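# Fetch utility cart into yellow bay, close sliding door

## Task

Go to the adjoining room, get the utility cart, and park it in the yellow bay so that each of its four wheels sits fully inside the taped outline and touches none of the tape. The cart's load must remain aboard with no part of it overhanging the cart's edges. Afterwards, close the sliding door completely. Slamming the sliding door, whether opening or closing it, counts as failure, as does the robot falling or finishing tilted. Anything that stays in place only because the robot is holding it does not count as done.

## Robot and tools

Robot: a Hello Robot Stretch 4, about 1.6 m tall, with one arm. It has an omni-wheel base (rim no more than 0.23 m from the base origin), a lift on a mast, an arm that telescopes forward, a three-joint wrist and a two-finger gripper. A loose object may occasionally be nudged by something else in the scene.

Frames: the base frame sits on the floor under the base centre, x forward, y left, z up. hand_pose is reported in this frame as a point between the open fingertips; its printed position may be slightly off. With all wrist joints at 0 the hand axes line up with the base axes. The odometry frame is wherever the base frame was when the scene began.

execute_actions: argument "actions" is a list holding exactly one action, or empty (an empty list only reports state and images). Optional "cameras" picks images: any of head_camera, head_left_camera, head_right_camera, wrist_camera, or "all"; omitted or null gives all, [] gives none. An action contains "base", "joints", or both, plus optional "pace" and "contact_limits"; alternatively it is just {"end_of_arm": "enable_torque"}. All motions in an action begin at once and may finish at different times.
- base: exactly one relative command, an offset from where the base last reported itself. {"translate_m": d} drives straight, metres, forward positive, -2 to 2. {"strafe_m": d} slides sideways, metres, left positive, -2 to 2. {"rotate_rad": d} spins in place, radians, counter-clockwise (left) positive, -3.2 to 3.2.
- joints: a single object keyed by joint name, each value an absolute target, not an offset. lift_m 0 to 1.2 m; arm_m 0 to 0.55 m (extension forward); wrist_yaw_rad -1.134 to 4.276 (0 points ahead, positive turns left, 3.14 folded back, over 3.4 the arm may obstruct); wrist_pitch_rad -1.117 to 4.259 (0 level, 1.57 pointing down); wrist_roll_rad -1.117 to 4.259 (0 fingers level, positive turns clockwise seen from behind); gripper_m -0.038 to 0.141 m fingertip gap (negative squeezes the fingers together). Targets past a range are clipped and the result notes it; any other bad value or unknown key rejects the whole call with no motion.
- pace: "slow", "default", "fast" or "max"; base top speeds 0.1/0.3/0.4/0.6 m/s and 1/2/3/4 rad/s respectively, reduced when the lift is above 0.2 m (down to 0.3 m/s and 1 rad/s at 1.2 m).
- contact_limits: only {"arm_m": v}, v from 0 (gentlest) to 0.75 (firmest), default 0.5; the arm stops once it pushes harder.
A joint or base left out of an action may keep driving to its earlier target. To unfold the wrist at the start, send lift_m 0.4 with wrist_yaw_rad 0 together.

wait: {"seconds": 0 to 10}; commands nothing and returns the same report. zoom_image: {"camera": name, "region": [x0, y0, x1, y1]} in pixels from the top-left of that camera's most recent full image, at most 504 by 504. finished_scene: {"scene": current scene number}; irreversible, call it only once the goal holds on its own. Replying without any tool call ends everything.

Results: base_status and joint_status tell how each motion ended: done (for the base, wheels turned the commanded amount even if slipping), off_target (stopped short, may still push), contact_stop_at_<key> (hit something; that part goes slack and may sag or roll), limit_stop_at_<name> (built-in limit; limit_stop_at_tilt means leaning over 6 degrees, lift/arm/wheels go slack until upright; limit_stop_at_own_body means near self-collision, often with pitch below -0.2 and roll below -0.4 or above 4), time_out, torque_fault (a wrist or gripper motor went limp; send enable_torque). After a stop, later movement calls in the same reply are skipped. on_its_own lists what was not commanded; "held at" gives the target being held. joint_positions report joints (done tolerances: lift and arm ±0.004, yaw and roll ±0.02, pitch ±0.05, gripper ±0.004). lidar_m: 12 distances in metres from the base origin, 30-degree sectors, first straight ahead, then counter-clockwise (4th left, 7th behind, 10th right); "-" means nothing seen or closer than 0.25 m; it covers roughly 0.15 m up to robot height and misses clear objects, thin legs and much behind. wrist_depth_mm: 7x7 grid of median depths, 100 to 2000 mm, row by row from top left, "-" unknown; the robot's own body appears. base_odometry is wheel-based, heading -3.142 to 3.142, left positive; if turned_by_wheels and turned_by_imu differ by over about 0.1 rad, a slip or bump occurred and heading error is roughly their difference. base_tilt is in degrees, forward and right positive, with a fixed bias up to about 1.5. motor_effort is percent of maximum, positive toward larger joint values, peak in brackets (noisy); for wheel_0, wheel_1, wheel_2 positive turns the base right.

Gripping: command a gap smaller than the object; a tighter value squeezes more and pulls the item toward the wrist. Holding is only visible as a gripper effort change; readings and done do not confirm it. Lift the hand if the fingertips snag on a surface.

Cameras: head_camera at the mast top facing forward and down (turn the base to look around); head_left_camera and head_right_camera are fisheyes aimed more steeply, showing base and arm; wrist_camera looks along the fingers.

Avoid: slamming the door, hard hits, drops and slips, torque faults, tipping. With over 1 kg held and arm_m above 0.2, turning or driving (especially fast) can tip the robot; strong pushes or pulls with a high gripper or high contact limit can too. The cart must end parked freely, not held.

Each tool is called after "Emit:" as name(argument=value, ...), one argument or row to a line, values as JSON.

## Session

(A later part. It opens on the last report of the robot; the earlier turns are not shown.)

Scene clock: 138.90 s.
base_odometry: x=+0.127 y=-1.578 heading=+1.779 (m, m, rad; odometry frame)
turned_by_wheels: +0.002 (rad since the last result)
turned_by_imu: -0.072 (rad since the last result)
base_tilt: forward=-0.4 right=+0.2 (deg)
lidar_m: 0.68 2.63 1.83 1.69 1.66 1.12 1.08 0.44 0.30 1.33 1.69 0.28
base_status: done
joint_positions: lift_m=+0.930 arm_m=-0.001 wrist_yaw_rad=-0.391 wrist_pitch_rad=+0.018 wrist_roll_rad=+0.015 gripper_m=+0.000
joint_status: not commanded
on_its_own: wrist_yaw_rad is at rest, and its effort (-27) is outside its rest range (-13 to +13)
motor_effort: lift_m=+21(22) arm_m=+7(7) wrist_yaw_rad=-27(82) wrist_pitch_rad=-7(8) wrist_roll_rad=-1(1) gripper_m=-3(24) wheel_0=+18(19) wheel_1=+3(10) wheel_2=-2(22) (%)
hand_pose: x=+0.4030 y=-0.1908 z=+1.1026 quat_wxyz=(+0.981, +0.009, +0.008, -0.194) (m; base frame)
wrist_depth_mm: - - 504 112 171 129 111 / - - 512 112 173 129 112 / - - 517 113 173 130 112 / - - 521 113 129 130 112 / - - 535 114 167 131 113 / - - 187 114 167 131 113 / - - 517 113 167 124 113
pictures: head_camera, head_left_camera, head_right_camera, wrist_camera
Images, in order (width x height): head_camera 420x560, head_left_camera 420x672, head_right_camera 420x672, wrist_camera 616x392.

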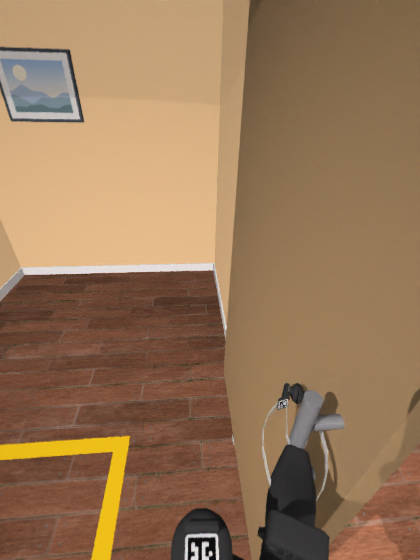

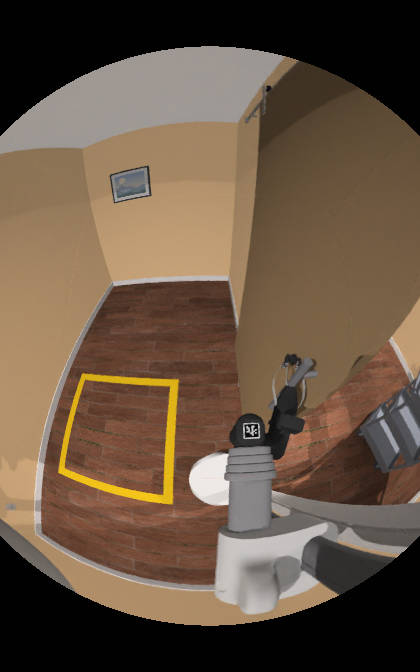

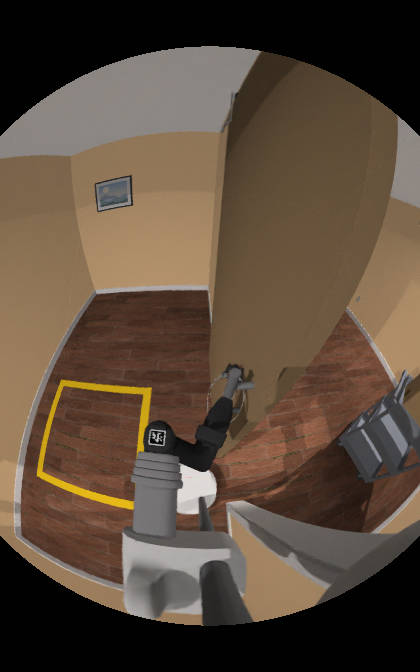

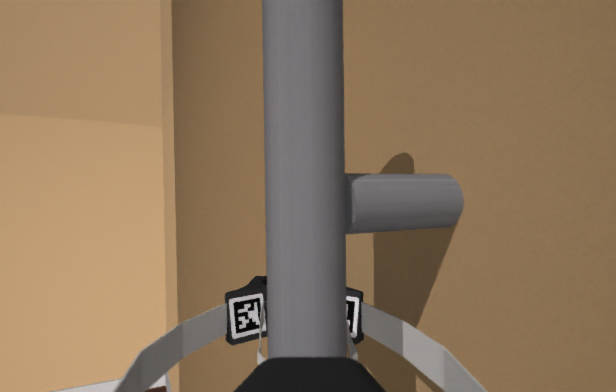

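Emit:
execute_actions(
  actions=[
    {"base":{"rotate_rad":0.08},"pace":"slow"},
  ],
  cameras=[],
)

Emit:
execute_actions(
  actions=[
    {"base":{"translate_m":0.4},"pace":"slow"},
  ],
)

Scene clock: 144.10 s.
base_odometry: x=+0.127 y=-1.578 heading=+1.857 (m, m, rad; odometry frame)
turned_by_wheels: +0.078 (rad since the last result)
turned_by_imu: +0.076 (rad since the last result)
base_tilt: forward=-0.4 right=+0.3 (deg)
lidar_m: 0.87 2.40 1.77 1.70 1.54 1.10 1.06 0.39 0.30 1.33 0.31 0.30
base_status: done
joint_positions: lift_m=+0.930 arm_m=-0.001 wrist_yaw_rad=-0.416 wrist_pitch_rad=+0.019 wrist_roll_rad=+0.015 gripper_m=+0.000
joint_status: not commanded
on_its_own: wrist_yaw_rad is at rest, and its effort (+44) is outside its rest range (-13 to +13)
motor_effort: lift_m=+21(21) arm_m=+7(7) wrist_yaw_rad=+44(49) wrist_pitch_rad=-10(11) wrist_roll_rad=-1(0) gripper_m=-7(8) wheel_0=-10(15) wheel_1=-3(6) wheel_2=-13(13) (%)
hand_pose: x=+0.3982 y=-0.1966 z=+1.1025 quat_wxyz=(+0.978, +0.009, +0.008, -0.207) (m; base frame)
wrist_depth_mm: - - 615 114 170 139 120 / - - 621 114 171 139 120 / - - 640 114 171 140 120 / - - 647 115 124 134 120 / - - 647 115 166 140 121 / - - 559 116 171 141 121 / - - 496 113 174 132 121
pictures: none
No camera images: the call's "cameras" was empty. Leave "cameras" out to get every camera's image.

Scene clock: 149.40 s.
base_odometry: x=+0.015 y=-1.194 heading=+1.857 (m, m, rad; odometry frame)
turned_by_wheels: -0.001 (rad since the last result)
turned_by_imu: -0.011 (rad since the last result)
base_tilt: forward=-0.4 right=+0.3 (deg)
lidar_m: 0.86 2.33 1.78 1.70 1.78 1.53 1.12 0.59 1.46 1.31 0.32 0.31
base_status: done
joint_positions: lift_m=+0.930 arm_m=-0.001 wrist_yaw_rad=-0.408 wrist_pitch_rad=+0.019 wrist_roll_rad=+0.015 gripper_m=+0.000
joint_status: not commanded
on_its_own: wrist_yaw_rad is at rest, and its effort (+20) is outside its rest range (-13 to +13)
motor_effort: lift_m=+21(21) arm_m=+6(7) wrist_yaw_rad=+20(52) wrist_pitch_rad=-11(8) wrist_roll_rad=+0(0) gripper_m=-7(7) wheel_0=-7(8) wheel_1=+3(5) wheel_2=-6(20) (%)
hand_pose: x=+0.3999 y=-0.1947 z=+1.1025 quat_wxyz=(+0.979, +0.009, +0.008, -0.203) (m; base frame)
wrist_depth_mm: 1708 1863 640 122 183 142 122 / 1808 1921 654 122 184 143 122 / 1708 1921 654 123 185 143 123 / 1808 1863 661 123 135 143 123 / 1708 1863 676 123 178 144 123 / 1756 1921 585 124 178 145 123 / 1808 1983 512 122 187 135 124
pictures: head_camera, head_left_camera, head_right_camera, wrist_camera
Images, in order (width x height): head_camera 420x560, head_left_camera 420x672, head_right_camera 420x672, wrist_camera 616x392.

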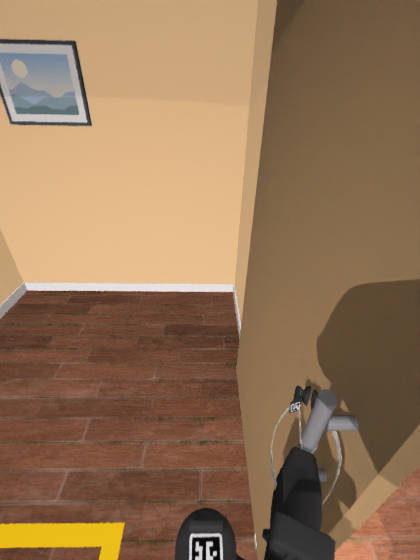

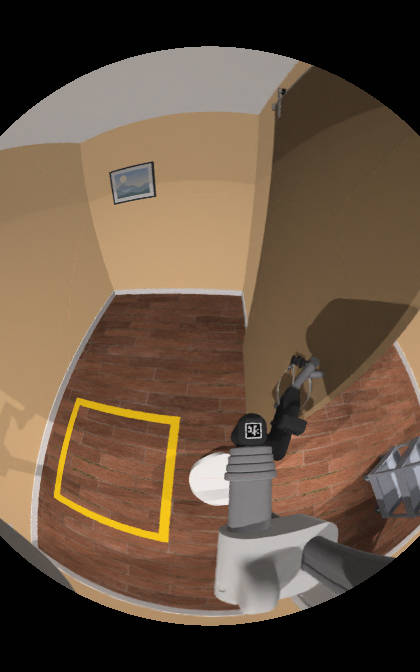

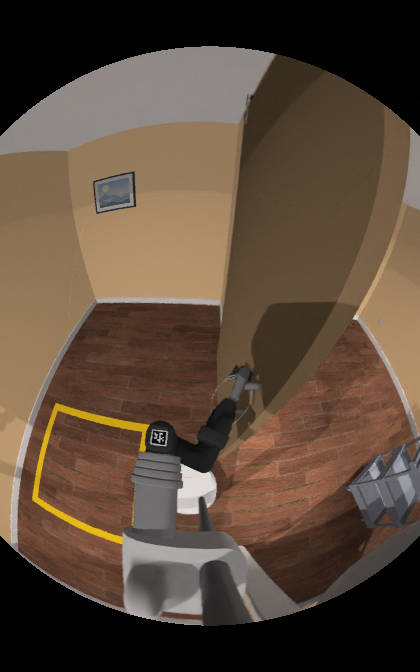

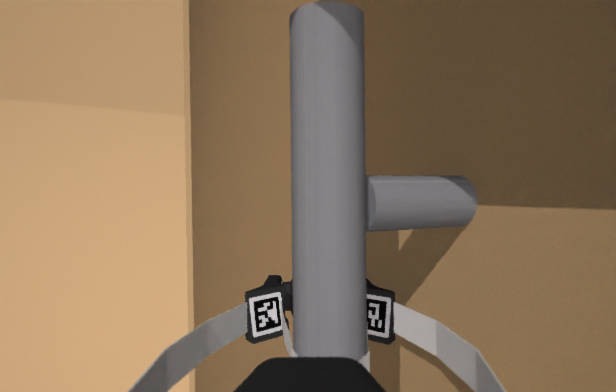

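Emit:
execute_actions(
  actions=[
    {"joints":{"gripper_m":0.12}},
  ],
  cameras=[],
)

Emit:
execute_actions(
  actions=[
    {"base":{"translate_m":-0.15}},
  ],
  cameras=[],
)

Emit:
execute_actions(
  actions=[
    {"base":{"strafe_m":0.45},"joints":{"wrist_yaw_rad":0,"lift_m":0.7}},
  ],
  cameras=[],
)

Emit:
execute_actions(
  actions=[
    {"base":{"rotate_rad":-1.57}},
  ],
)

Scene clock: 163.93 s.
base_odometry: x=+0.015 y=-1.194 heading=+1.857 (m, m, rad; odometry frame)
turned_by_wheels: +0.000 (rad since the last result)
turned_by_imu: -0.001 (rad since the last result)
base_tilt: forward=-0.4 right=+0.2 (deg)
lidar_m: 0.89 2.34 1.79 1.71 1.78 1.53 1.08 0.60 1.43 1.36 0.33 0.31
base_status: not commanded
joint_positions: lift_m=+0.930 arm_m=-0.001 wrist_yaw_rad=-0.406 wrist_pitch_rad=+0.019 wrist_roll_rad=+0.015 gripper_m=+0.120
joint_status: all done
on_its_own: wrist_yaw_rad is at rest, and its effort (+16) is outside its rest range (-13 to +13)
motor_effort: lift_m=+21(21) arm_m=+7(7) wrist_yaw_rad=+16(23) wrist_pitch_rad=-9(11) wrist_roll_rad=+0(0) gripper_m=+0(11) wheel_0=-2(7) wheel_1=+3(3) wheel_2=-5(5) (%)
hand_pose: x=+0.4002 y=-0.1943 z=+1.1025 quat_wxyz=(+0.979, +0.009, +0.008, -0.202) (m; base frame)
wrist_depth_mm: 1808 1921 691 127 181 147 126 / 1808 1983 691 127 182 148 126 / 1808 1921 699 128 183 148 127 / 1756 1863 715 129 133 143 127 / 1808 1921 732 130 184 149 128 / 1808 1921 196 131 177 150 128 / 1808 1921 627 123 179 139 128
pictures: none
No camera images: the call's "cameras" was empty. Leave "cameras" out to get every camera's image.

Scene clock: 165.77 s.
base_odometry: x=+0.057 y=-1.338 heading=+1.857 (m, m, rad; odometry frame)
turned_by_wheels: +0.000 (rad since the last result)
turned_by_imu: +0.001 (rad since the last result)
base_tilt: forward=-0.4 right=+0.2 (deg)
lidar_m: 0.86 2.45 1.78 1.71 1.79 1.37 1.10 0.45 0.58 1.34 3.16 0.43
base_status: done
joint_positions: lift_m=+0.930 arm_m=-0.001 wrist_yaw_rad=-0.396 wrist_pitch_rad=+0.019 wrist_roll_rad=+0.015 gripper_m=+0.120
joint_status: not commanded
on_its_own: wrist_yaw_rad is at rest, and its effort (-14) is outside its rest range (-13 to +13)
motor_effort: lift_m=+21(21) arm_m=+6(7) wrist_yaw_rad=-14(16) wrist_pitch_rad=-9(9) wrist_roll_rad=+0(1) gripper_m=-2(2) wheel_0=+3(4) wheel_1=-1(8) wheel_2=+1(11) (%)
hand_pose: x=+0.4024 y=-0.1919 z=+1.1025 quat_wxyz=(+0.980, +0.009, +0.008, -0.197) (m; base frame)
wrist_depth_mm: 1808 - 768 324 239 - - / 1921 - 778 325 241 - - / 1921 - 788 327 240 - - / 1983 - 809 283 240 - - / 1921 - 820 307 240 - - / 1983 - 196 309 195 - - / 1921 - 854 146 238 - -
pictures: none
No camera images: the call's "cameras" was empty. Leave "cameras" out to get every camera's image.

Scene clock: 168.60 s.
base_odometry: x=-0.374 y=-1.465 heading=+1.858 (m, m, rad; odometry frame)
turned_by_wheels: +0.000 (rad since the last result)
turned_by_imu: +0.007 (rad since the last result)
base_tilt: forward=-0.4 right=+0.2 (deg)
lidar_m: 2.39 1.79 1.28 1.24 1.32 1.36 1.30 1.03 0.81 1.79 0.77 0.94
base_status: done
joint_positions: lift_m=+0.700 arm_m=-0.001 wrist_yaw_rad=+0.000 wrist_pitch_rad=+0.018 wrist_roll_rad=+0.015 gripper_m=+0.120
joint_status: all done
motor_effort: lift_m=+13(19) arm_m=+4(6) wrist_yaw_rad=-3(92) wrist_pitch_rad=-9(33) wrist_roll_rad=+1(12) gripper_m=-3(9) wheel_0=+2(6) wheel_1=+2(12) wheel_2=+1(11) (%)
hand_pose: x=+0.4586 y=-0.0874 z=+0.8734 quat_wxyz=(+1.000, +0.007, +0.009, +0.000) (m; base frame)
wrist_depth_mm: 1983 - - - - 1576 931 / 1983 - - - - 1537 931 / 1983 - - - - 1576 960 / 1921 - - - - 1576 946 / 1921 - - - - 1537 946 / 1983 - - - - 213 946 / 1921 - - 142 - 1464 960
pictures: none
No camera images: the call's "cameras" was empty. Leave "cameras" out to get every camera's image.

Scene clock: 170.67 s.
base_odometry: x=-0.374 y=-1.465 heading=+0.288 (m, m, rad; odometry frame)
turned_by_wheels: -1.570 (rad since the last result)
turned_by_imu: -1.580 (rad since the last result)
base_tilt: forward=-0.4 right=+0.3 (deg)
lidar_m: 1.77 0.76 0.96 2.38 1.79 1.30 1.24 1.30 1.38 1.31 1.01 0.81
base_status: done
joint_positions: lift_m=+0.700 arm_m=-0.001 wrist_yaw_rad=+0.000 wrist_pitch_rad=+0.018 wrist_roll_rad=+0.015 gripper_m=+0.120
joint_status: not commanded
motor_effort: lift_m=+13(13) arm_m=+4(4) wrist_yaw_rad=-2(3) wrist_pitch_rad=-7(5) wrist_roll_rad=+1(2) gripper_m=+1(1) wheel_0=+1(7) wheel_1=+3(7) wheel_2=+2(8) (%)
hand_pose: x=+0.4586 y=-0.0875 z=+0.8734 quat_wxyz=(+1.000, +0.007, +0.009, +0.000) (m; base frame)
wrist_depth_mm: - - - - - - 492 / - - - - - - 496 / - - - - - - 492 / - - - 1756 1863 - 500 / - - - - - - 500 / - - - - 1708 213 500 / - - - 141 1921 1921 508
pictures: head_camera, head_left_camera, head_right_camera, wrist_camera
Images, in order (width x height): head_camera 420x560, head_left_camera 420x672, head_right_camera 420x672, wrist_camera 616x392.

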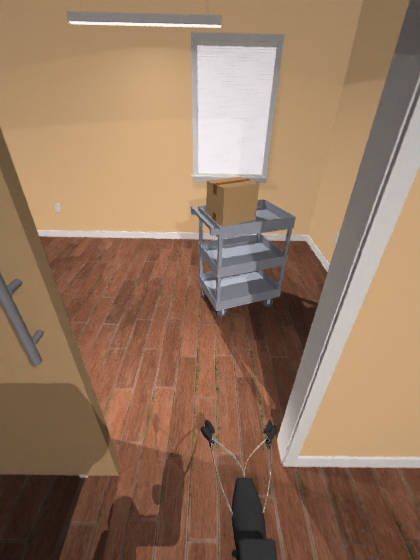

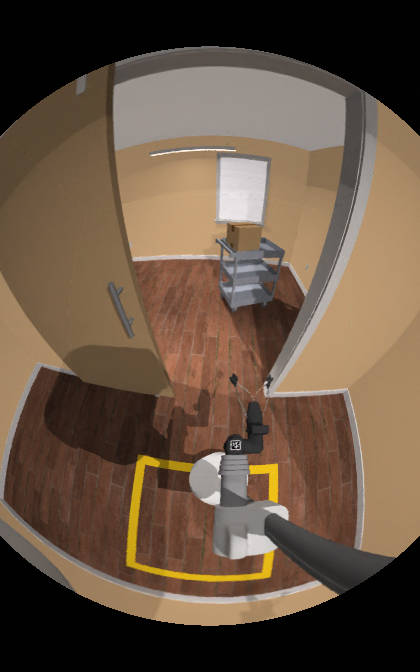

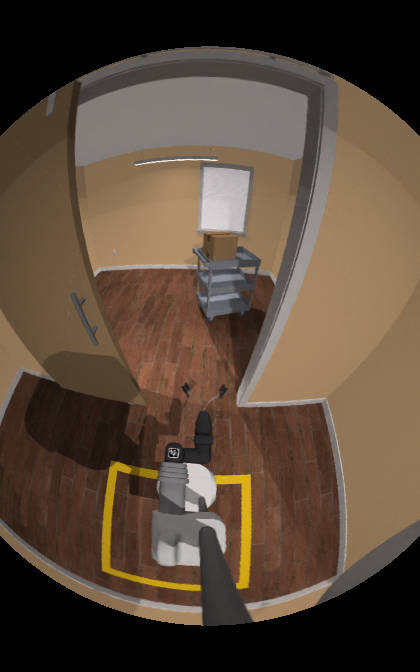

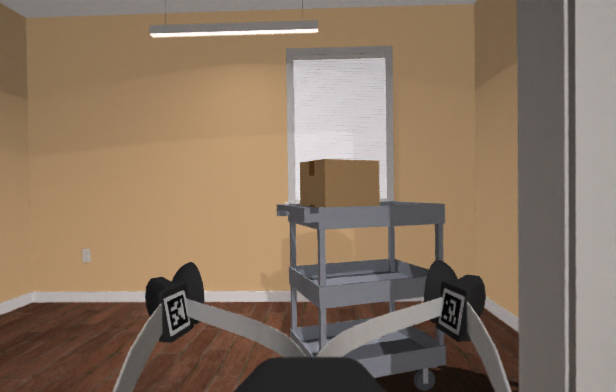

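Emit:
execute_actions(
  actions=[
    {"base":{"strafe_m":0.04}},
  ],
  cameras=[],
)

Emit:
execute_actions(
  actions=[
    {"base":{"translate_m":1.4},"joints":{"lift_m":0.6}},
  ],
)

Scene clock: 182.73 s.
base_odometry: x=-0.386 y=-1.427 heading=+0.288 (m, m, rad; odometry frame)
turned_by_wheels: +0.000 (rad since the last result)
turned_by_imu: -0.001 (rad since the last result)
base_tilt: forward=-0.3 right=+0.2 (deg)
lidar_m: 1.76 0.73 0.96 2.33 1.77 1.30 1.23 1.32 1.41 1.35 1.03 0.83
base_status: done
joint_positions: lift_m=+0.700 arm_m=-0.001 wrist_yaw_rad=+0.000 wrist_pitch_rad=+0.018 wrist_roll_rad=+0.015 gripper_m=+0.120
joint_status: not commanded
motor_effort: lift_m=+13(13) arm_m=+4(4) wrist_yaw_rad=-2(2) wrist_pitch_rad=-6(8) wrist_roll_rad=+1(2) gripper_m=-2(1) wheel_0=+1(6) wheel_1=+0(11) wheel_2=+0(2) (%)
hand_pose: x=+0.4586 y=-0.0874 z=+0.8734 quat_wxyz=(+1.000, +0.007, +0.009, +0.000) (m; base frame)
wrist_depth_mm: - - - - - - 559 / - - - - - - 549 / - - - - - - 559 / - - - 1863 1863 - 559 / - - - - - - 554 / - - - - 1708 213 559 / - 1921 - 142 1863 1983 564
pictures: none
No camera images: the call's "cameras" was empty. Leave "cameras" out to get every camera's image.

Scene clock: 188.87 s.
base_odometry: x=+0.956 y=-1.029 heading=+0.288 (m, m, rad; odometry frame)
turned_by_wheels: +0.000 (rad since the last result)
turned_by_imu: -0.006 (rad since the last result)
base_tilt: forward=-0.4 right=+0.2 (deg)
lidar_m: 0.45 2.17 2.40 1.97 0.71 0.72 2.65 0.68 0.76 1.37 0.85 0.47
base_status: done
joint_positions: lift_m=+0.600 arm_m=-0.001 wrist_yaw_rad=+0.000 wrist_pitch_rad=+0.018 wrist_roll_rad=+0.015 gripper_m=+0.120
joint_status: all done
motor_effort: lift_m=+14(14) arm_m=+4(4) wrist_yaw_rad=-2(32) wrist_pitch_rad=-9(7) wrist_roll_rad=+0(1) gripper_m=+0(1) wheel_0=+1(6) wheel_1=+1(7) wheel_2=-1(11) (%)
hand_pose: x=+0.4586 y=-0.0875 z=+0.7733 quat_wxyz=(+1.000, +0.007, +0.009, +0.000) (m; base frame)
wrist_depth_mm: 1921 1863 1921 591 418 462 1808 / 1921 1921 1808 554 418 462 1808 / 1921 1921 1921 466 402 445 521 / 1983 1921 1863 224 239 256 272 / 1921 - 1921 297 240 255 273 / 1921 1921 1863 1921 242 214 1808 / 1921 1808 1921 141 248 768 768
pictures: head_camera, head_left_camera, head_right_camera, wrist_camera
Images, in order (width x height): head_camera 420x560, head_left_camera 420x672, head_right_camera 420x672, wrist_camera 616x392.

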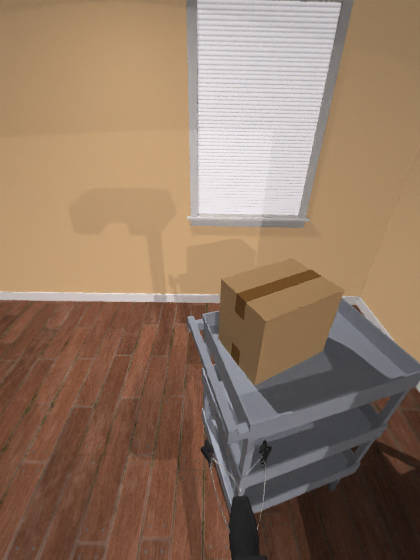

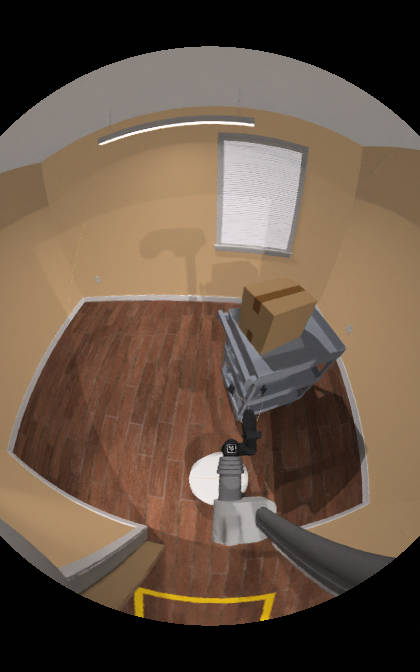

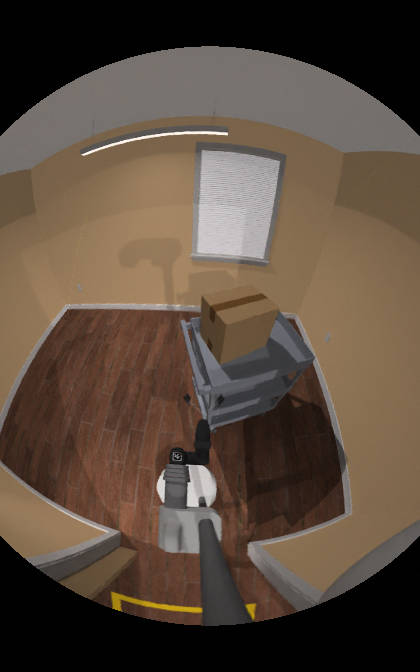

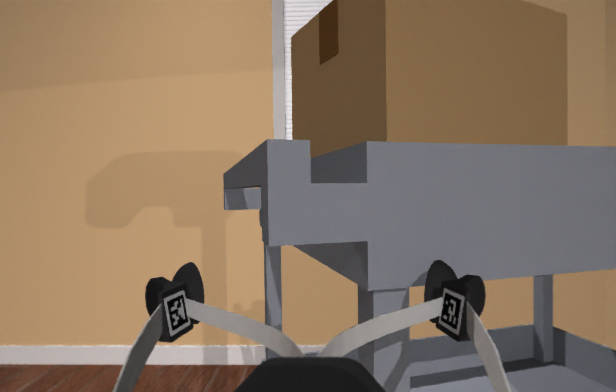

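Emit:
execute_actions(
  actions=[
    {"base":{"strafe_m":0.7},"joints":{"wrist_roll_rad":1.57,"lift_m":0.68}},
  ],
  cameras=[],
)

Emit:
execute_actions(
  actions=[
    {"base":{"rotate_rad":-1.26}},
  ],
  cameras=[],
)

Emit:
execute_actions(
  actions=[
    {"base":{"strafe_m":0.65}},
  ],
)

Scene clock: 219.03 s.
base_odometry: x=+0.758 y=-0.358 heading=+0.288 (m, m, rad; odometry frame)
turned_by_wheels: +0.000 (rad since the last result)
turned_by_imu: -0.004 (rad since the last result)
base_tilt: forward=-0.4 right=+0.3 (deg)
lidar_m: 2.08 2.16 1.71 1.62 0.73 0.51 0.48 0.53 1.25 2.09 0.86 0.96
base_status: done
joint_positions: lift_m=+0.680 arm_m=-0.001 wrist_yaw_rad=+0.000 wrist_pitch_rad=+0.018 wrist_roll_rad=+1.570 gripper_m=+0.120
joint_status: all done
motor_effort: lift_m=+22(28) arm_m=+5(4) wrist_yaw_rad=-2(0) wrist_pitch_rad=-7(8) wrist_roll_rad=+1(5) gripper_m=-6(1) wheel_0=+1(9) wheel_1=+1(7) wheel_2=-1(0) (%)
hand_pose: x=+0.4586 y=-0.0875 z=+0.8526 quat_wxyz=(+0.707, +0.707, +0.006, -0.006) (m; base frame)
wrist_depth_mm: 1921 1863 1921 1863 1921 1983 1336 / 1921 1808 1921 1863 1863 1863 1336 / 1863 1921 1863 1921 1863 1808 1336 / 1863 1863 1863 1863 1921 1921 1308 / 1921 1983 1921 1921 1983 1921 1366 / 1983 1921 218 1921 1863 211 1281 / 1921 1921 1863 140 1863 1863 1366
pictures: none
No camera images: the call's "cameras" was empty. Leave "cameras" out to get every camera's image.

Scene clock: 220.90 s.
base_odometry: x=+0.758 y=-0.358 heading=-0.972 (m, m, rad; odometry frame)
turned_by_wheels: -1.260 (rad since the last result)
turned_by_imu: -1.268 (rad since the last result)
base_tilt: forward=-0.4 right=+0.3 (deg)
lidar_m: 0.86 0.88 2.07 2.09 1.84 1.62 0.95 0.60 0.49 0.48 1.28 1.23
base_status: done
joint_positions: lift_m=+0.680 arm_m=-0.001 wrist_yaw_rad=+0.000 wrist_pitch_rad=+0.018 wrist_roll_rad=+1.570 gripper_m=+0.120
joint_status: not commanded
motor_effort: lift_m=+21(22) arm_m=+4(4) wrist_yaw_rad=-2(3) wrist_pitch_rad=-11(7) wrist_roll_rad=+1(1) gripper_m=-2(1) wheel_0=+2(6) wheel_1=+2(7) wheel_2=+1(8) (%)
hand_pose: x=+0.4586 y=-0.0874 z=+0.8527 quat_wxyz=(+0.707, +0.707, +0.006, -0.006) (m; base frame)
wrist_depth_mm: 1708 1808 1756 1756 1756 1808 1366 / 1863 1808 1808 1756 1808 1808 1336 / 1863 1808 1983 1863 1808 1808 1308 / - - 1983 1983 1983 1921 1366 / - - - - - 1983 1336 / - - 218 - 1255 211 1205 / - - - 140 1281 798 1078
pictures: none
No camera images: the call's "cameras" was empty. Leave "cameras" out to get every camera's image.

Scene clock: 224.40 s.
base_odometry: x=+1.294 y=+0.009 heading=-0.971 (m, m, rad; odometry frame)
turned_by_wheels: +0.000 (rad since the last result)
turned_by_imu: -0.003 (rad since the last result)
base_tilt: forward=-0.4 right=+0.3 (deg)
lidar_m: 0.86 1.62 1.44 1.44 1.61 1.42 1.41 1.26 1.12 1.13 1.76 0.88
base_status: done
joint_positions: lift_m=+0.680 arm_m=-0.001 wrist_yaw_rad=+0.000 wrist_pitch_rad=+0.018 wrist_roll_rad=+1.570 gripper_m=+0.120
joint_status: not commanded
motor_effort: lift_m=+21(21) arm_m=+4(4) wrist_yaw_rad=-2(2) wrist_pitch_rad=-7(8) wrist_roll_rad=+1(1) gripper_m=+0(1) wheel_0=+2(7) wheel_1=+1(10) wheel_2=+0(0) (%)
hand_pose: x=+0.4586 y=-0.0874 z=+0.8527 quat_wxyz=(+0.707, +0.707, +0.006, -0.006) (m; base frame)
wrist_depth_mm: 1983 - 1921 1983 1863 809 1182 / - 1983 - 1921 1983 878 1042 / - - 788 778 1281 891 1060 / - - 759 750 1336 891 1042 / - - - 741 1138 699 831 / - - 219 - - 211 1308 / - - - 140 - 1808 1366
pictures: head_camera, head_left_camera, head_right_camera, wrist_camera
Images, in order (width x height): head_camera 420x560, head_left_camera 420x672, head_right_camera 420x672, wrist_camera 616x392.

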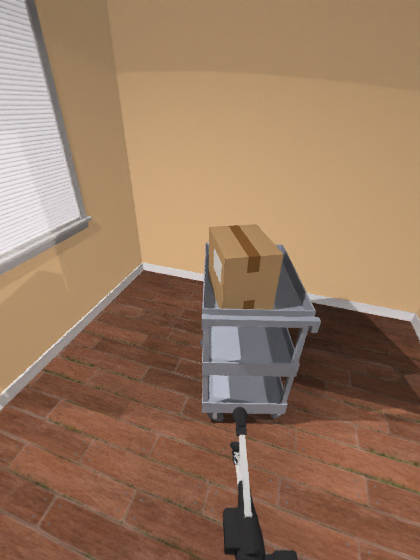

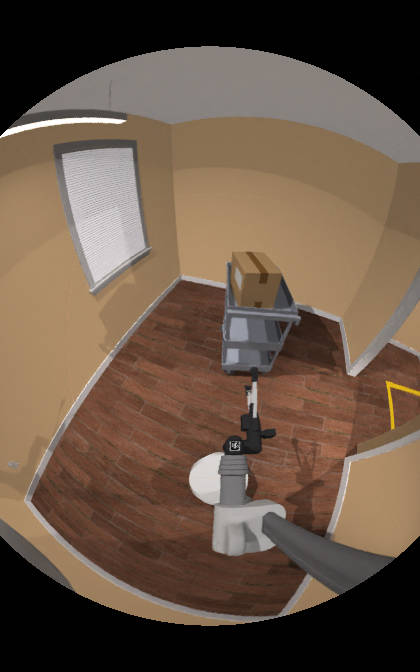

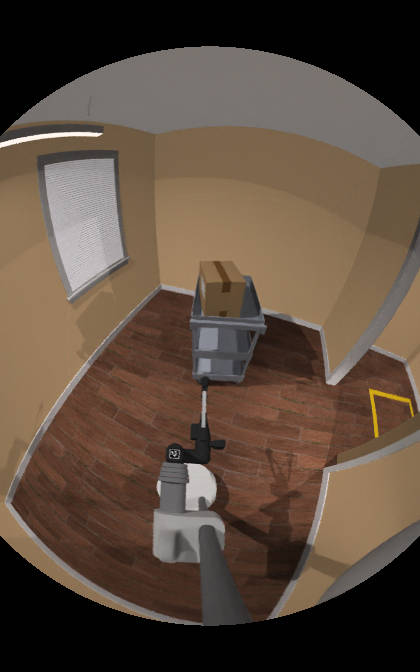

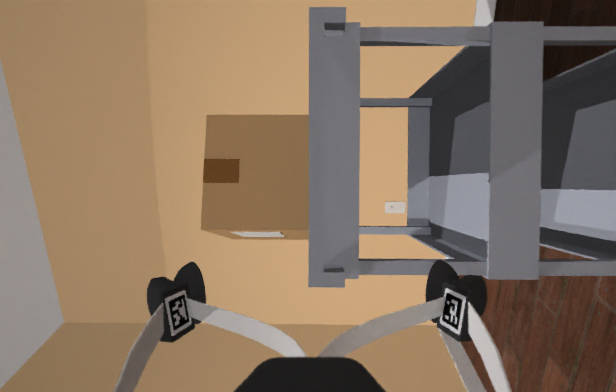

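Emit:
execute_actions(
  actions=[
    {"base":{"strafe_m":-0.1},"joints":{"lift_m":0.65}},
  ],
  cameras=[],
)

Emit:
execute_actions(
  actions=[
    {"base":{"translate_m":0.3}},
  ],
  cameras=["head_camera","wrist_camera"],
)

Scene clock: 242.53 s.
base_odometry: x=+1.212 y=-0.047 heading=-0.971 (m, m, rad; odometry frame)
turned_by_wheels: +0.000 (rad since the last result)
turned_by_imu: -0.001 (rad since the last result)
base_tilt: forward=-0.3 right=+0.2 (deg)
lidar_m: 0.84 1.73 1.56 1.58 1.62 1.45 1.46 1.16 1.02 1.02 1.67 0.85
base_status: done
joint_positions: lift_m=+0.650 arm_m=-0.001 wrist_yaw_rad=+0.000 wrist_pitch_rad=+0.018 wrist_roll_rad=+1.570 gripper_m=+0.120
joint_status: all done
motor_effort: lift_m=+13(21) arm_m=+4(4) wrist_yaw_rad=-2(3) wrist_pitch_rad=-5(7) wrist_roll_rad=+0(2) gripper_m=+2(3) wheel_0=-1(8) wheel_1=-1(9) wheel_2=+0(0) (%)
hand_pose: x=+0.4586 y=-0.0874 z=+0.8233 quat_wxyz=(+0.707, +0.707, +0.006, -0.006) (m; base frame)
wrist_depth_mm: 1983 1921 1863 1863 1921 1921 1308 / - 1921 - 1921 1921 691 1042 / - - - 707 1983 691 1042 / - - 778 707 - 683 1060 / - - 759 707 1281 699 1042 / - - 219 707 - 211 931 / - - - 140 - 1808 1281
pictures: none
No camera images: the call's "cameras" was empty. Leave "cameras" out to get every camera's image.

Scene clock: 245.00 s.
base_odometry: x=+1.381 y=-0.295 heading=-0.971 (m, m, rad; odometry frame)
turned_by_wheels: +0.000 (rad since the last result)
turned_by_imu: -0.002 (rad since the last result)
base_tilt: forward=-0.3 right=+0.2 (deg)
lidar_m: 0.54 1.62 1.44 1.47 1.78 1.73 1.75 1.27 1.11 1.10 1.52 0.59
base_status: done
joint_positions: lift_m=+0.650 arm_m=-0.001 wrist_yaw_rad=+0.000 wrist_pitch_rad=+0.018 wrist_roll_rad=+1.570 gripper_m=+0.120
joint_status: not commanded
motor_effort: lift_m=+14(13) arm_m=+4(4) wrist_yaw_rad=-2(2) wrist_pitch_rad=-7(9) wrist_roll_rad=+1(1) gripper_m=+0(1) wheel_0=+2(5) wheel_1=+2(4) wheel_2=+0(11) (%)
hand_pose: x=+0.4586 y=-0.0874 z=+0.8233 quat_wxyz=(+0.707, +0.707, +0.006, -0.006) (m; base frame)
wrist_depth_mm: 1708 1618 1576 370 410 410 410 / 1708 1708 1808 392 1756 759 559 / 1863 1756 1756 397 1756 820 569 / 1921 477 473 399 1863 798 559 / 1983 466 462 394 1921 809 559 / - 455 218 399 402 211 559 / - - - 140 - 1661 530
pictures: head_camera, wrist_camera
Images, in order (width x height): head_camera 420x560, wrist_camera 616x392.

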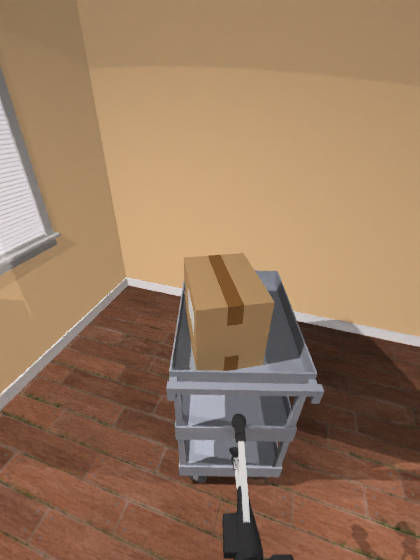

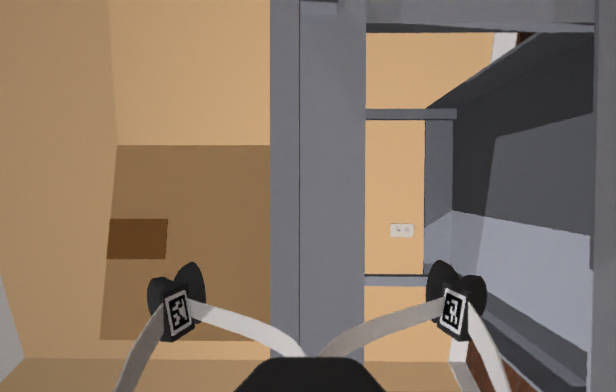

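Emit:
execute_actions(
  actions=[
    {"joints":{"lift_m":0.675,"gripper_m":0.06,"arm_m":0.12}},
  ],
  cameras=["wrist_camera"],
)

Scene clock: 252.60 s.
base_odometry: x=+1.381 y=-0.295 heading=-0.971 (m, m, rad; odometry frame)
turned_by_wheels: +0.000 (rad since the last result)
turned_by_imu: -0.001 (rad since the last result)
base_tilt: forward=-0.5 right=+0.2 (deg)
lidar_m: 0.55 1.61 1.46 1.45 1.76 1.73 1.75 1.27 1.11 1.11 1.54 0.58
base_status: not commanded
joint_positions: lift_m=+0.675 arm_m=+0.119 wrist_yaw_rad=+0.000 wrist_pitch_rad=+0.018 wrist_roll_rad=+1.570 gripper_m=+0.060
joint_status: all done
motor_effort: lift_m=+22(22) arm_m=+6(6) wrist_yaw_rad=-2(2) wrist_pitch_rad=-7(6) wrist_roll_rad=+1(1) gripper_m=-4(3) wheel_0=+2(2) wheel_1=+2(2) wheel_2=+0(0) (%)
hand_pose: x=+0.5783 y=-0.0874 z=+0.8476 quat_wxyz=(+0.707, +0.707, +0.006, -0.006) (m; base frame)
wrist_depth_mm: 1576 1576 1537 273 273 1537 554 / 1537 1499 1576 273 273 831 585 / 1708 366 364 276 274 891 580 / 1808 355 353 277 276 878 585 / 1808 345 345 278 277 878 585 / 1863 340 195 279 193 798 585 / 1863 330 330 145 281 1618 549
pictures: wrist_camera
Images, in order (width x height): wrist_camera 616x392.

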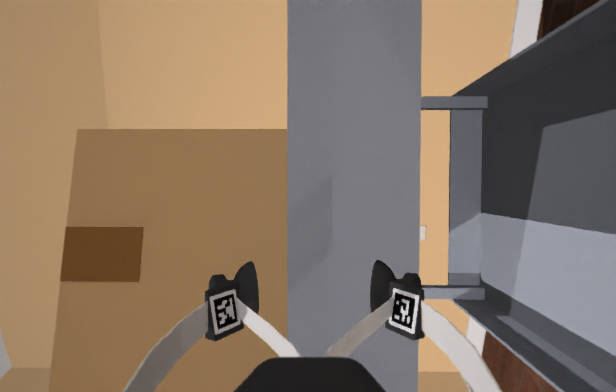

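Emit:
execute_actions(
  actions=[
    {"joints":{"lift_m":0.645,"gripper_m":0.135}},
  ],
  cameras=["wrist_camera"],
)

Emit:
execute_actions(
  actions=[
    {"joints":{"arm_m":0.23},"contact_limits":{"arm_m":0.2}},
  ],
  cameras=["head_camera","wrist_camera"],
)

Scene clock: 268.40 s.
base_odometry: x=+1.381 y=-0.295 heading=-0.971 (m, m, rad; odometry frame)
turned_by_wheels: +0.000 (rad since the last result)
turned_by_imu: -0.001 (rad since the last result)
base_tilt: forward=-0.4 right=+0.2 (deg)
lidar_m: 0.56 1.62 1.44 1.45 1.78 1.70 1.74 1.27 1.11 1.13 1.54 0.59
base_status: not commanded
joint_positions: lift_m=+0.645 arm_m=+0.119 wrist_yaw_rad=+0.000 wrist_pitch_rad=+0.018 wrist_roll_rad=+1.570 gripper_m=+0.135
joint_status: all done
motor_effort: lift_m=+13(22) arm_m=+6(6) wrist_yaw_rad=-3(2) wrist_pitch_rad=-8(11) wrist_roll_rad=+0(0) gripper_m=-2(3) wheel_0=+2(2) wheel_1=+2(2) wheel_2=+0(0) (%)
hand_pose: x=+0.5783 y=-0.0874 z=+0.8183 quat_wxyz=(+0.707, +0.707, +0.006, -0.006) (m; base frame)
wrist_depth_mm: 1576 1576 1499 273 1464 1499 496 / 1618 1537 1576 274 1537 750 544 / 1618 366 359 277 1661 809 539 / 359 353 351 278 1708 798 539 / 347 343 343 278 1863 750 539 / 340 332 220 281 278 204 539 / 332 329 327 144 1983 1863 517
pictures: wrist_camera
Images, in order (width x height): wrist_camera 616x392.

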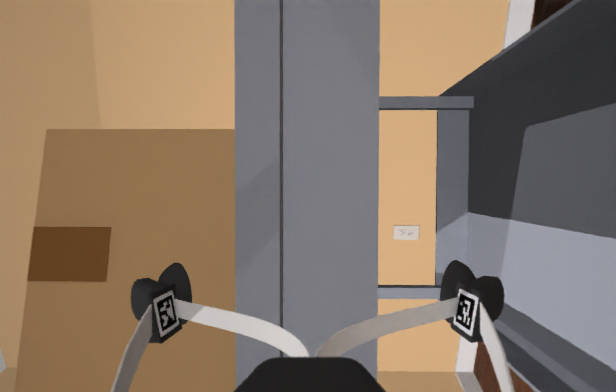

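Scene clock: 269.80 s.
base_odometry: x=+1.381 y=-0.295 heading=-0.971 (m, m, rad; odometry frame)
turned_by_wheels: +0.000 (rad since the last result)
turned_by_imu: -0.001 (rad since the last result)
base_tilt: forward=-0.4 right=+0.2 (deg)
lidar_m: 0.63 1.61 1.46 1.46 1.78 1.72 1.73 1.26 1.10 1.12 1.51 0.66
base_status: not commanded
joint_positions: lift_m=+0.645 arm_m=+0.229 wrist_yaw_rad=+0.000 wrist_pitch_rad=+0.017 wrist_roll_rad=+1.570 gripper_m=+0.135
joint_status: all done
motor_effort: lift_m=+14(14) arm_m=+6(15) wrist_yaw_rad=-1(23) wrist_pitch_rad=-2(23) wrist_roll_rad=+0(1) gripper_m=+2(2) wheel_0=+2(3) wheel_1=+2(2) wheel_2=-4(8) (%)
contact_limits: arm_m 0.2
hand_pose: x=+0.6882 y=-0.0875 z=+0.8186 quat_wxyz=(+0.707, +0.707, +0.006, -0.006) (m; base frame)
wrist_depth_mm: 1430 1430 175 234 1366 1430 488 / 1499 1537 175 234 809 741 539 / 327 324 177 236 1537 798 549 / 317 317 177 237 1576 798 539 / 309 309 178 237 1661 759 544 / 304 210 180 239 238 204 544 / 298 296 180 144 1863 1863 525
pictures: head_camera, wrist_camera
Images, in order (width x height): head_camera 420x560, wrist_camera 616x392.

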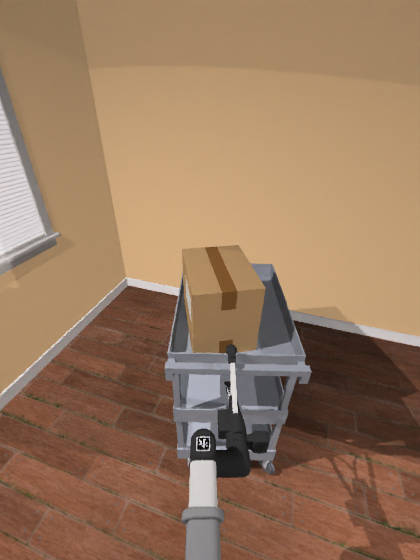

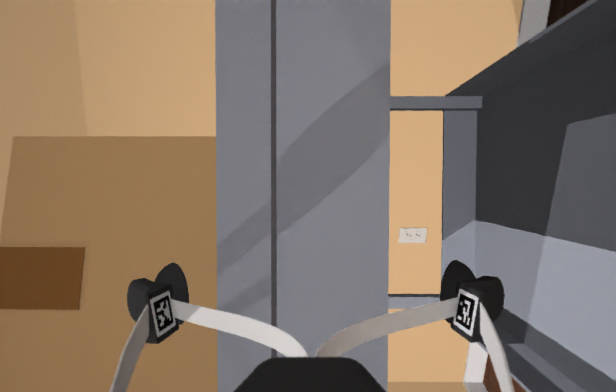

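Emit:
execute_actions(
  actions=[
    {"joints":{"arm_m":0.1}},
  ],
  cameras=[],
)

Emit:
execute_actions(
  actions=[
    {"joints":{"lift_m":0.675,"gripper_m":0.06}},
  ],
  cameras=["wrist_camera"],
)

Emit:
execute_actions(
  actions=[
    {"joints":{"arm_m":0.24},"contact_limits":{"arm_m":0.2}},
  ],
  cameras=["head_camera","wrist_camera"],
)

Scene clock: 284.60 s.
base_odometry: x=+1.381 y=-0.295 heading=-0.971 (m, m, rad; odometry frame)
turned_by_wheels: +0.000 (rad since the last result)
turned_by_imu: -0.001 (rad since the last result)
base_tilt: forward=-0.4 right=+0.3 (deg)
lidar_m: 0.61 1.61 1.47 1.47 1.79 1.74 1.75 1.26 1.10 1.13 1.52 0.67
base_status: not commanded
joint_positions: lift_m=+0.645 arm_m=+0.101 wrist_yaw_rad=+0.000 wrist_pitch_rad=+0.018 wrist_roll_rad=+1.570 gripper_m=+0.135
joint_status: all done
motor_effort: lift_m=+13(13) arm_m=-6(7) wrist_yaw_rad=-2(1) wrist_pitch_rad=-6(11) wrist_roll_rad=+0(0) gripper_m=-1(2) wheel_0=+2(2) wheel_1=+2(2) wheel_2=-4(4) (%)
hand_pose: x=+0.5604 y=-0.0874 z=+0.8183 quat_wxyz=(+0.707, +0.707, +0.006, -0.006) (m; base frame)
wrist_depth_mm: 1576 1576 1499 359 379 377 379 / 1576 1576 1618 362 1576 778 539 / 1661 1708 1708 362 1661 798 539 / 1756 445 445 364 1756 798 544 / 1863 436 436 366 1863 741 535 / 1983 424 424 366 960 202 544 / - 421 415 144 - 1921 525
pictures: none
No camera images: the call's "cameras" was empty. Leave "cameras" out to get every camera's image.

Scene clock: 286.33 s.
base_odometry: x=+1.381 y=-0.295 heading=-0.971 (m, m, rad; odometry frame)
turned_by_wheels: +0.000 (rad since the last result)
turned_by_imu: -0.001 (rad since the last result)
base_tilt: forward=-0.4 right=+0.2 (deg)
lidar_m: 0.62 1.60 1.45 1.46 1.76 1.73 1.76 1.22 1.09 1.12 1.53 0.63
base_status: not commanded
joint_positions: lift_m=+0.675 arm_m=+0.101 wrist_yaw_rad=+0.000 wrist_pitch_rad=+0.018 wrist_roll_rad=+1.570 gripper_m=+0.060
joint_status: all done
motor_effort: lift_m=+22(22) arm_m=-6(6) wrist_yaw_rad=-2(2) wrist_pitch_rad=-6(5) wrist_roll_rad=+0(1) gripper_m=-5(4) wheel_0=+3(2) wheel_1=+2(2) wheel_2=-3(3) (%)
hand_pose: x=+0.5604 y=-0.0874 z=+0.8477 quat_wxyz=(+0.707, +0.707, +0.006, -0.006) (m; base frame)
wrist_depth_mm: 1576 1537 1537 357 364 379 377 / 1618 1661 1618 359 1661 904 569 / 1708 1661 1661 364 931 854 591 / 1808 449 445 362 1708 878 591 / 1863 442 439 366 1808 866 580 / 1983 430 195 368 194 788 585 / - 421 421 145 1983 668 549
pictures: wrist_camera
Images, in order (width x height): wrist_camera 616x392.

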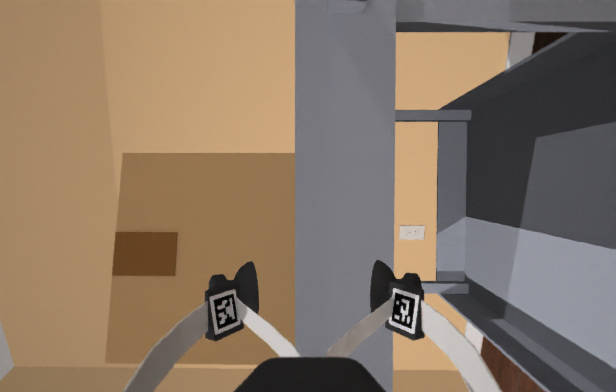

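Scene clock: 287.80 s.
base_odometry: x=+1.381 y=-0.295 heading=-0.971 (m, m, rad; odometry frame)
turned_by_wheels: +0.000 (rad since the last result)
turned_by_imu: +0.000 (rad since the last result)
base_tilt: forward=-0.4 right=+0.2 (deg)
lidar_m: 0.62 1.62 1.46 1.46 1.75 1.73 1.74 1.26 1.10 1.13 1.50 0.67
base_status: not commanded
joint_positions: lift_m=+0.675 arm_m=+0.239 wrist_yaw_rad=+0.000 wrist_pitch_rad=+0.019 wrist_roll_rad=+1.570 gripper_m=+0.060
joint_status: all done
motor_effort: lift_m=+22(22) arm_m=+6(12) wrist_yaw_rad=-2(10) wrist_pitch_rad=-9(15) wrist_roll_rad=-1(0) gripper_m=-2(0) wheel_0=+3(3) wheel_1=+2(2) wheel_2=-2(4) (%)
contact_limits: arm_m 0.2
hand_pose: x=+0.6982 y=-0.0875 z=+0.8475 quat_wxyz=(+0.707, +0.707, +0.007, -0.007) (m; base frame)
wrist_depth_mm: 1430 1430 1430 185 242 1430 1255 / 1537 1499 1430 186 244 831 574 / 1537 1499 1537 187 247 842 580 / 1618 329 325 189 249 854 585 / 325 322 322 190 249 878 580 / 319 314 195 192 193 759 580 / 310 309 307 144 253 654 544
pictures: head_camera, wrist_camera
Images, in order (width x height): head_camera 420x560, wrist_camera 616x392.

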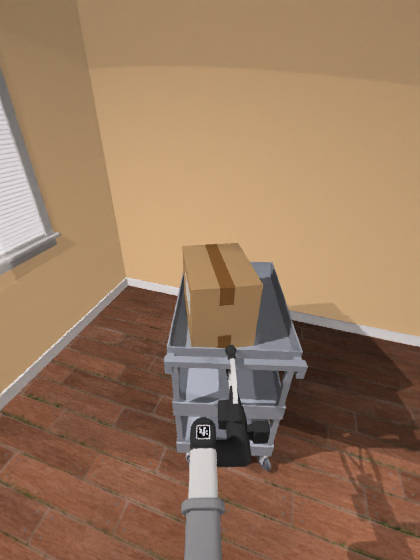

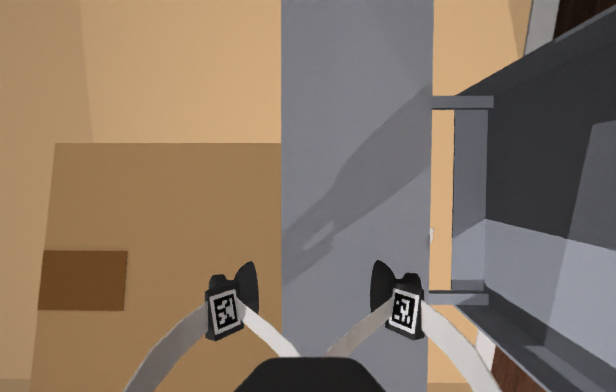

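Emit:
execute_actions(
  actions=[
    {"joints":{"arm_m":0.275},"contact_limits":{"arm_m":0.2}},
  ],
  cameras=[],
)

Emit:
execute_actions(
  actions=[
    {"joints":{"gripper_m":-0.01}},
  ],
  cameras=[],
)

Emit:
execute_actions(
  actions=[
    {"joints":{"arm_m":0.0},"pace":"slow"},
  ],
)

Scene clock: 294.97 s.
base_odometry: x=+1.381 y=-0.295 heading=-0.971 (m, m, rad; odometry frame)
turned_by_wheels: +0.000 (rad since the last result)
turned_by_imu: -0.001 (rad since the last result)
base_tilt: forward=-0.4 right=+0.2 (deg)
lidar_m: 0.71 1.58 1.45 1.46 1.79 1.74 1.74 1.23 1.12 1.09 1.52 0.71
base_status: not commanded
joint_positions: lift_m=+0.675 arm_m=+0.274 wrist_yaw_rad=+0.000 wrist_pitch_rad=+0.019 wrist_roll_rad=+1.570 gripper_m=+0.060
joint_status: all done
motor_effort: lift_m=+22(22) arm_m=+6(13) wrist_yaw_rad=-2(13) wrist_pitch_rad=-10(18) wrist_roll_rad=+0(0) gripper_m=-4(3) wheel_0=+2(3) wheel_1=+2(2) wheel_2=-2(4) (%)
contact_limits: arm_m 0.2
hand_pose: x=+0.7332 y=-0.0875 z=+0.8475 quat_wxyz=(+0.707, +0.707, +0.007, -0.007) (m; base frame)
wrist_depth_mm: 1397 1366 1397 258 259 1397 1308 / 1464 1464 1430 262 263 842 574 / 1537 1537 1537 265 265 854 580 / 1618 351 351 268 266 866 580 / 1618 343 345 273 268 866 585 / 1756 340 195 272 193 750 580 / 1863 330 332 145 278 654 554
pictures: none
No camera images: the call's "cameras" was empty. Leave "cameras" out to get every camera's image.

Scene clock: 296.43 s.
base_odometry: x=+1.381 y=-0.295 heading=-0.971 (m, m, rad; odometry frame)
turned_by_wheels: +0.000 (rad since the last result)
turned_by_imu: +0.000 (rad since the last result)
base_tilt: forward=-0.4 right=+0.2 (deg)
lidar_m: 0.69 1.63 1.45 1.45 1.77 1.74 1.75 1.28 1.10 1.15 1.55 0.71
base_status: not commanded
joint_positions: lift_m=+0.675 arm_m=+0.274 wrist_yaw_rad=+0.000 wrist_pitch_rad=+0.016 wrist_roll_rad=+1.570 gripper_m=-0.009
joint_status: all done
motor_effort: lift_m=+21(22) arm_m=+4(6) wrist_yaw_rad=-2(8) wrist_pitch_rad=+2(9) wrist_roll_rad=+0(1) gripper_m=-21(23) wheel_0=+2(2) wheel_1=+2(2) wheel_2=-1(2) (%)
hand_pose: x=+0.7337 y=-0.0874 z=+0.8484 quat_wxyz=(+0.707, +0.707, +0.006, -0.005) (m; base frame)
wrist_depth_mm: 1366 1397 1397 196 255 1397 1281 / 1430 1464 1464 200 255 831 569 / 1537 1499 1499 202 260 866 591 / 1576 347 345 204 263 866 591 / 1661 343 338 206 267 878 591 / 1756 338 183 208 185 809 591 / 1863 325 329 210 272 585 554
pictures: none
No camera images: the call's "cameras" was empty. Leave "cameras" out to get every camera's image.

Scene clock: 300.47 s.
base_odometry: x=+1.381 y=-0.295 heading=-0.971 (m, m, rad; odometry frame)
turned_by_wheels: +0.000 (rad since the last result)
turned_by_imu: -0.001 (rad since the last result)
base_tilt: forward=-0.4 right=+0.2 (deg)
lidar_m: 0.41 0.46 1.45 1.46 1.77 1.73 1.76 1.24 1.12 1.13 1.52 0.46
base_status: not commanded
joint_positions: lift_m=+0.675 arm_m=+0.001 wrist_yaw_rad=+0.005 wrist_pitch_rad=+0.017 wrist_roll_rad=+1.570 gripper_m=-0.009
joint_status: all done
on_its_own: wrist_yaw_rad is at rest, and its effort (-17) is outside its rest range (-13 to +13)
motor_effort: lift_m=+22(22) arm_m=-7(8) wrist_yaw_rad=-17(27) wrist_pitch_rad=-6(2) wrist_roll_rad=+0(1) gripper_m=-20(21) wheel_0=+2(2) wheel_1=+0(2) wheel_2=+3(3) (%)
hand_pose: x=+0.4611 y=-0.0860 z=+0.8480 quat_wxyz=(+0.707, +0.707, +0.008, -0.004) (m; base frame)
wrist_depth_mm: 1618 1661 1618 200 257 1618 1308 / 1756 1661 1756 202 260 1618 580 / 1756 1708 1708 204 260 878 585 / 1863 349 347 204 265 878 591 / 1983 343 340 206 267 878 591 / - 334 184 207 186 809 591 / 1983 324 327 209 272 154 569
pictures: head_camera, head_left_camera, head_right_camera, wrist_camera
Images, in order (width x height): head_camera 420x560, head_left_camera 420x672, head_right_camera 420x672, wrist_camera 616x392.

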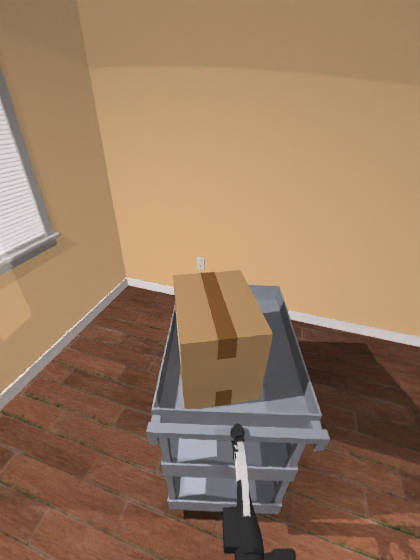

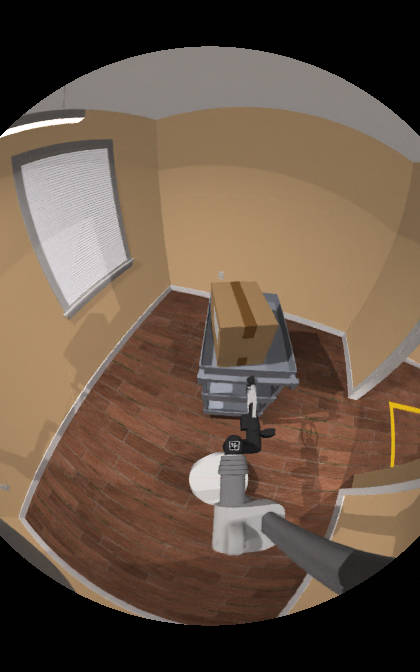

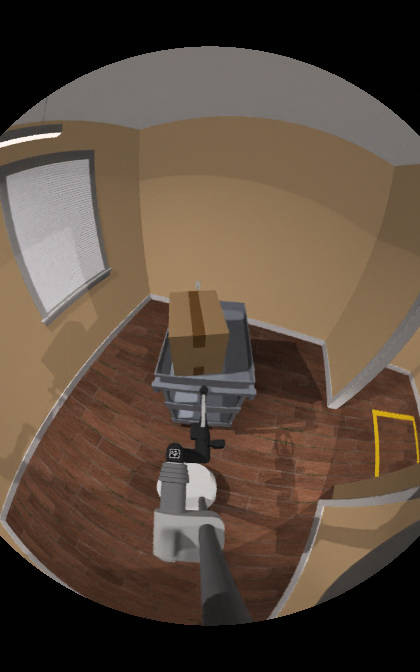

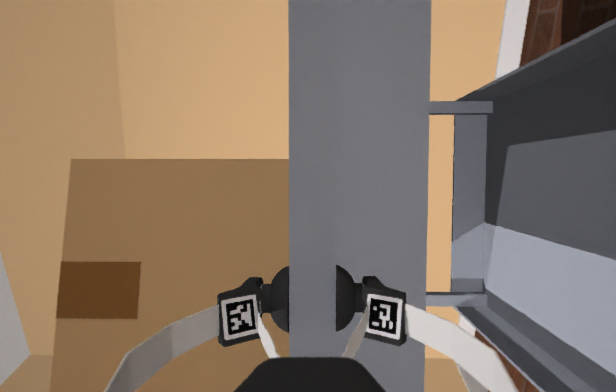

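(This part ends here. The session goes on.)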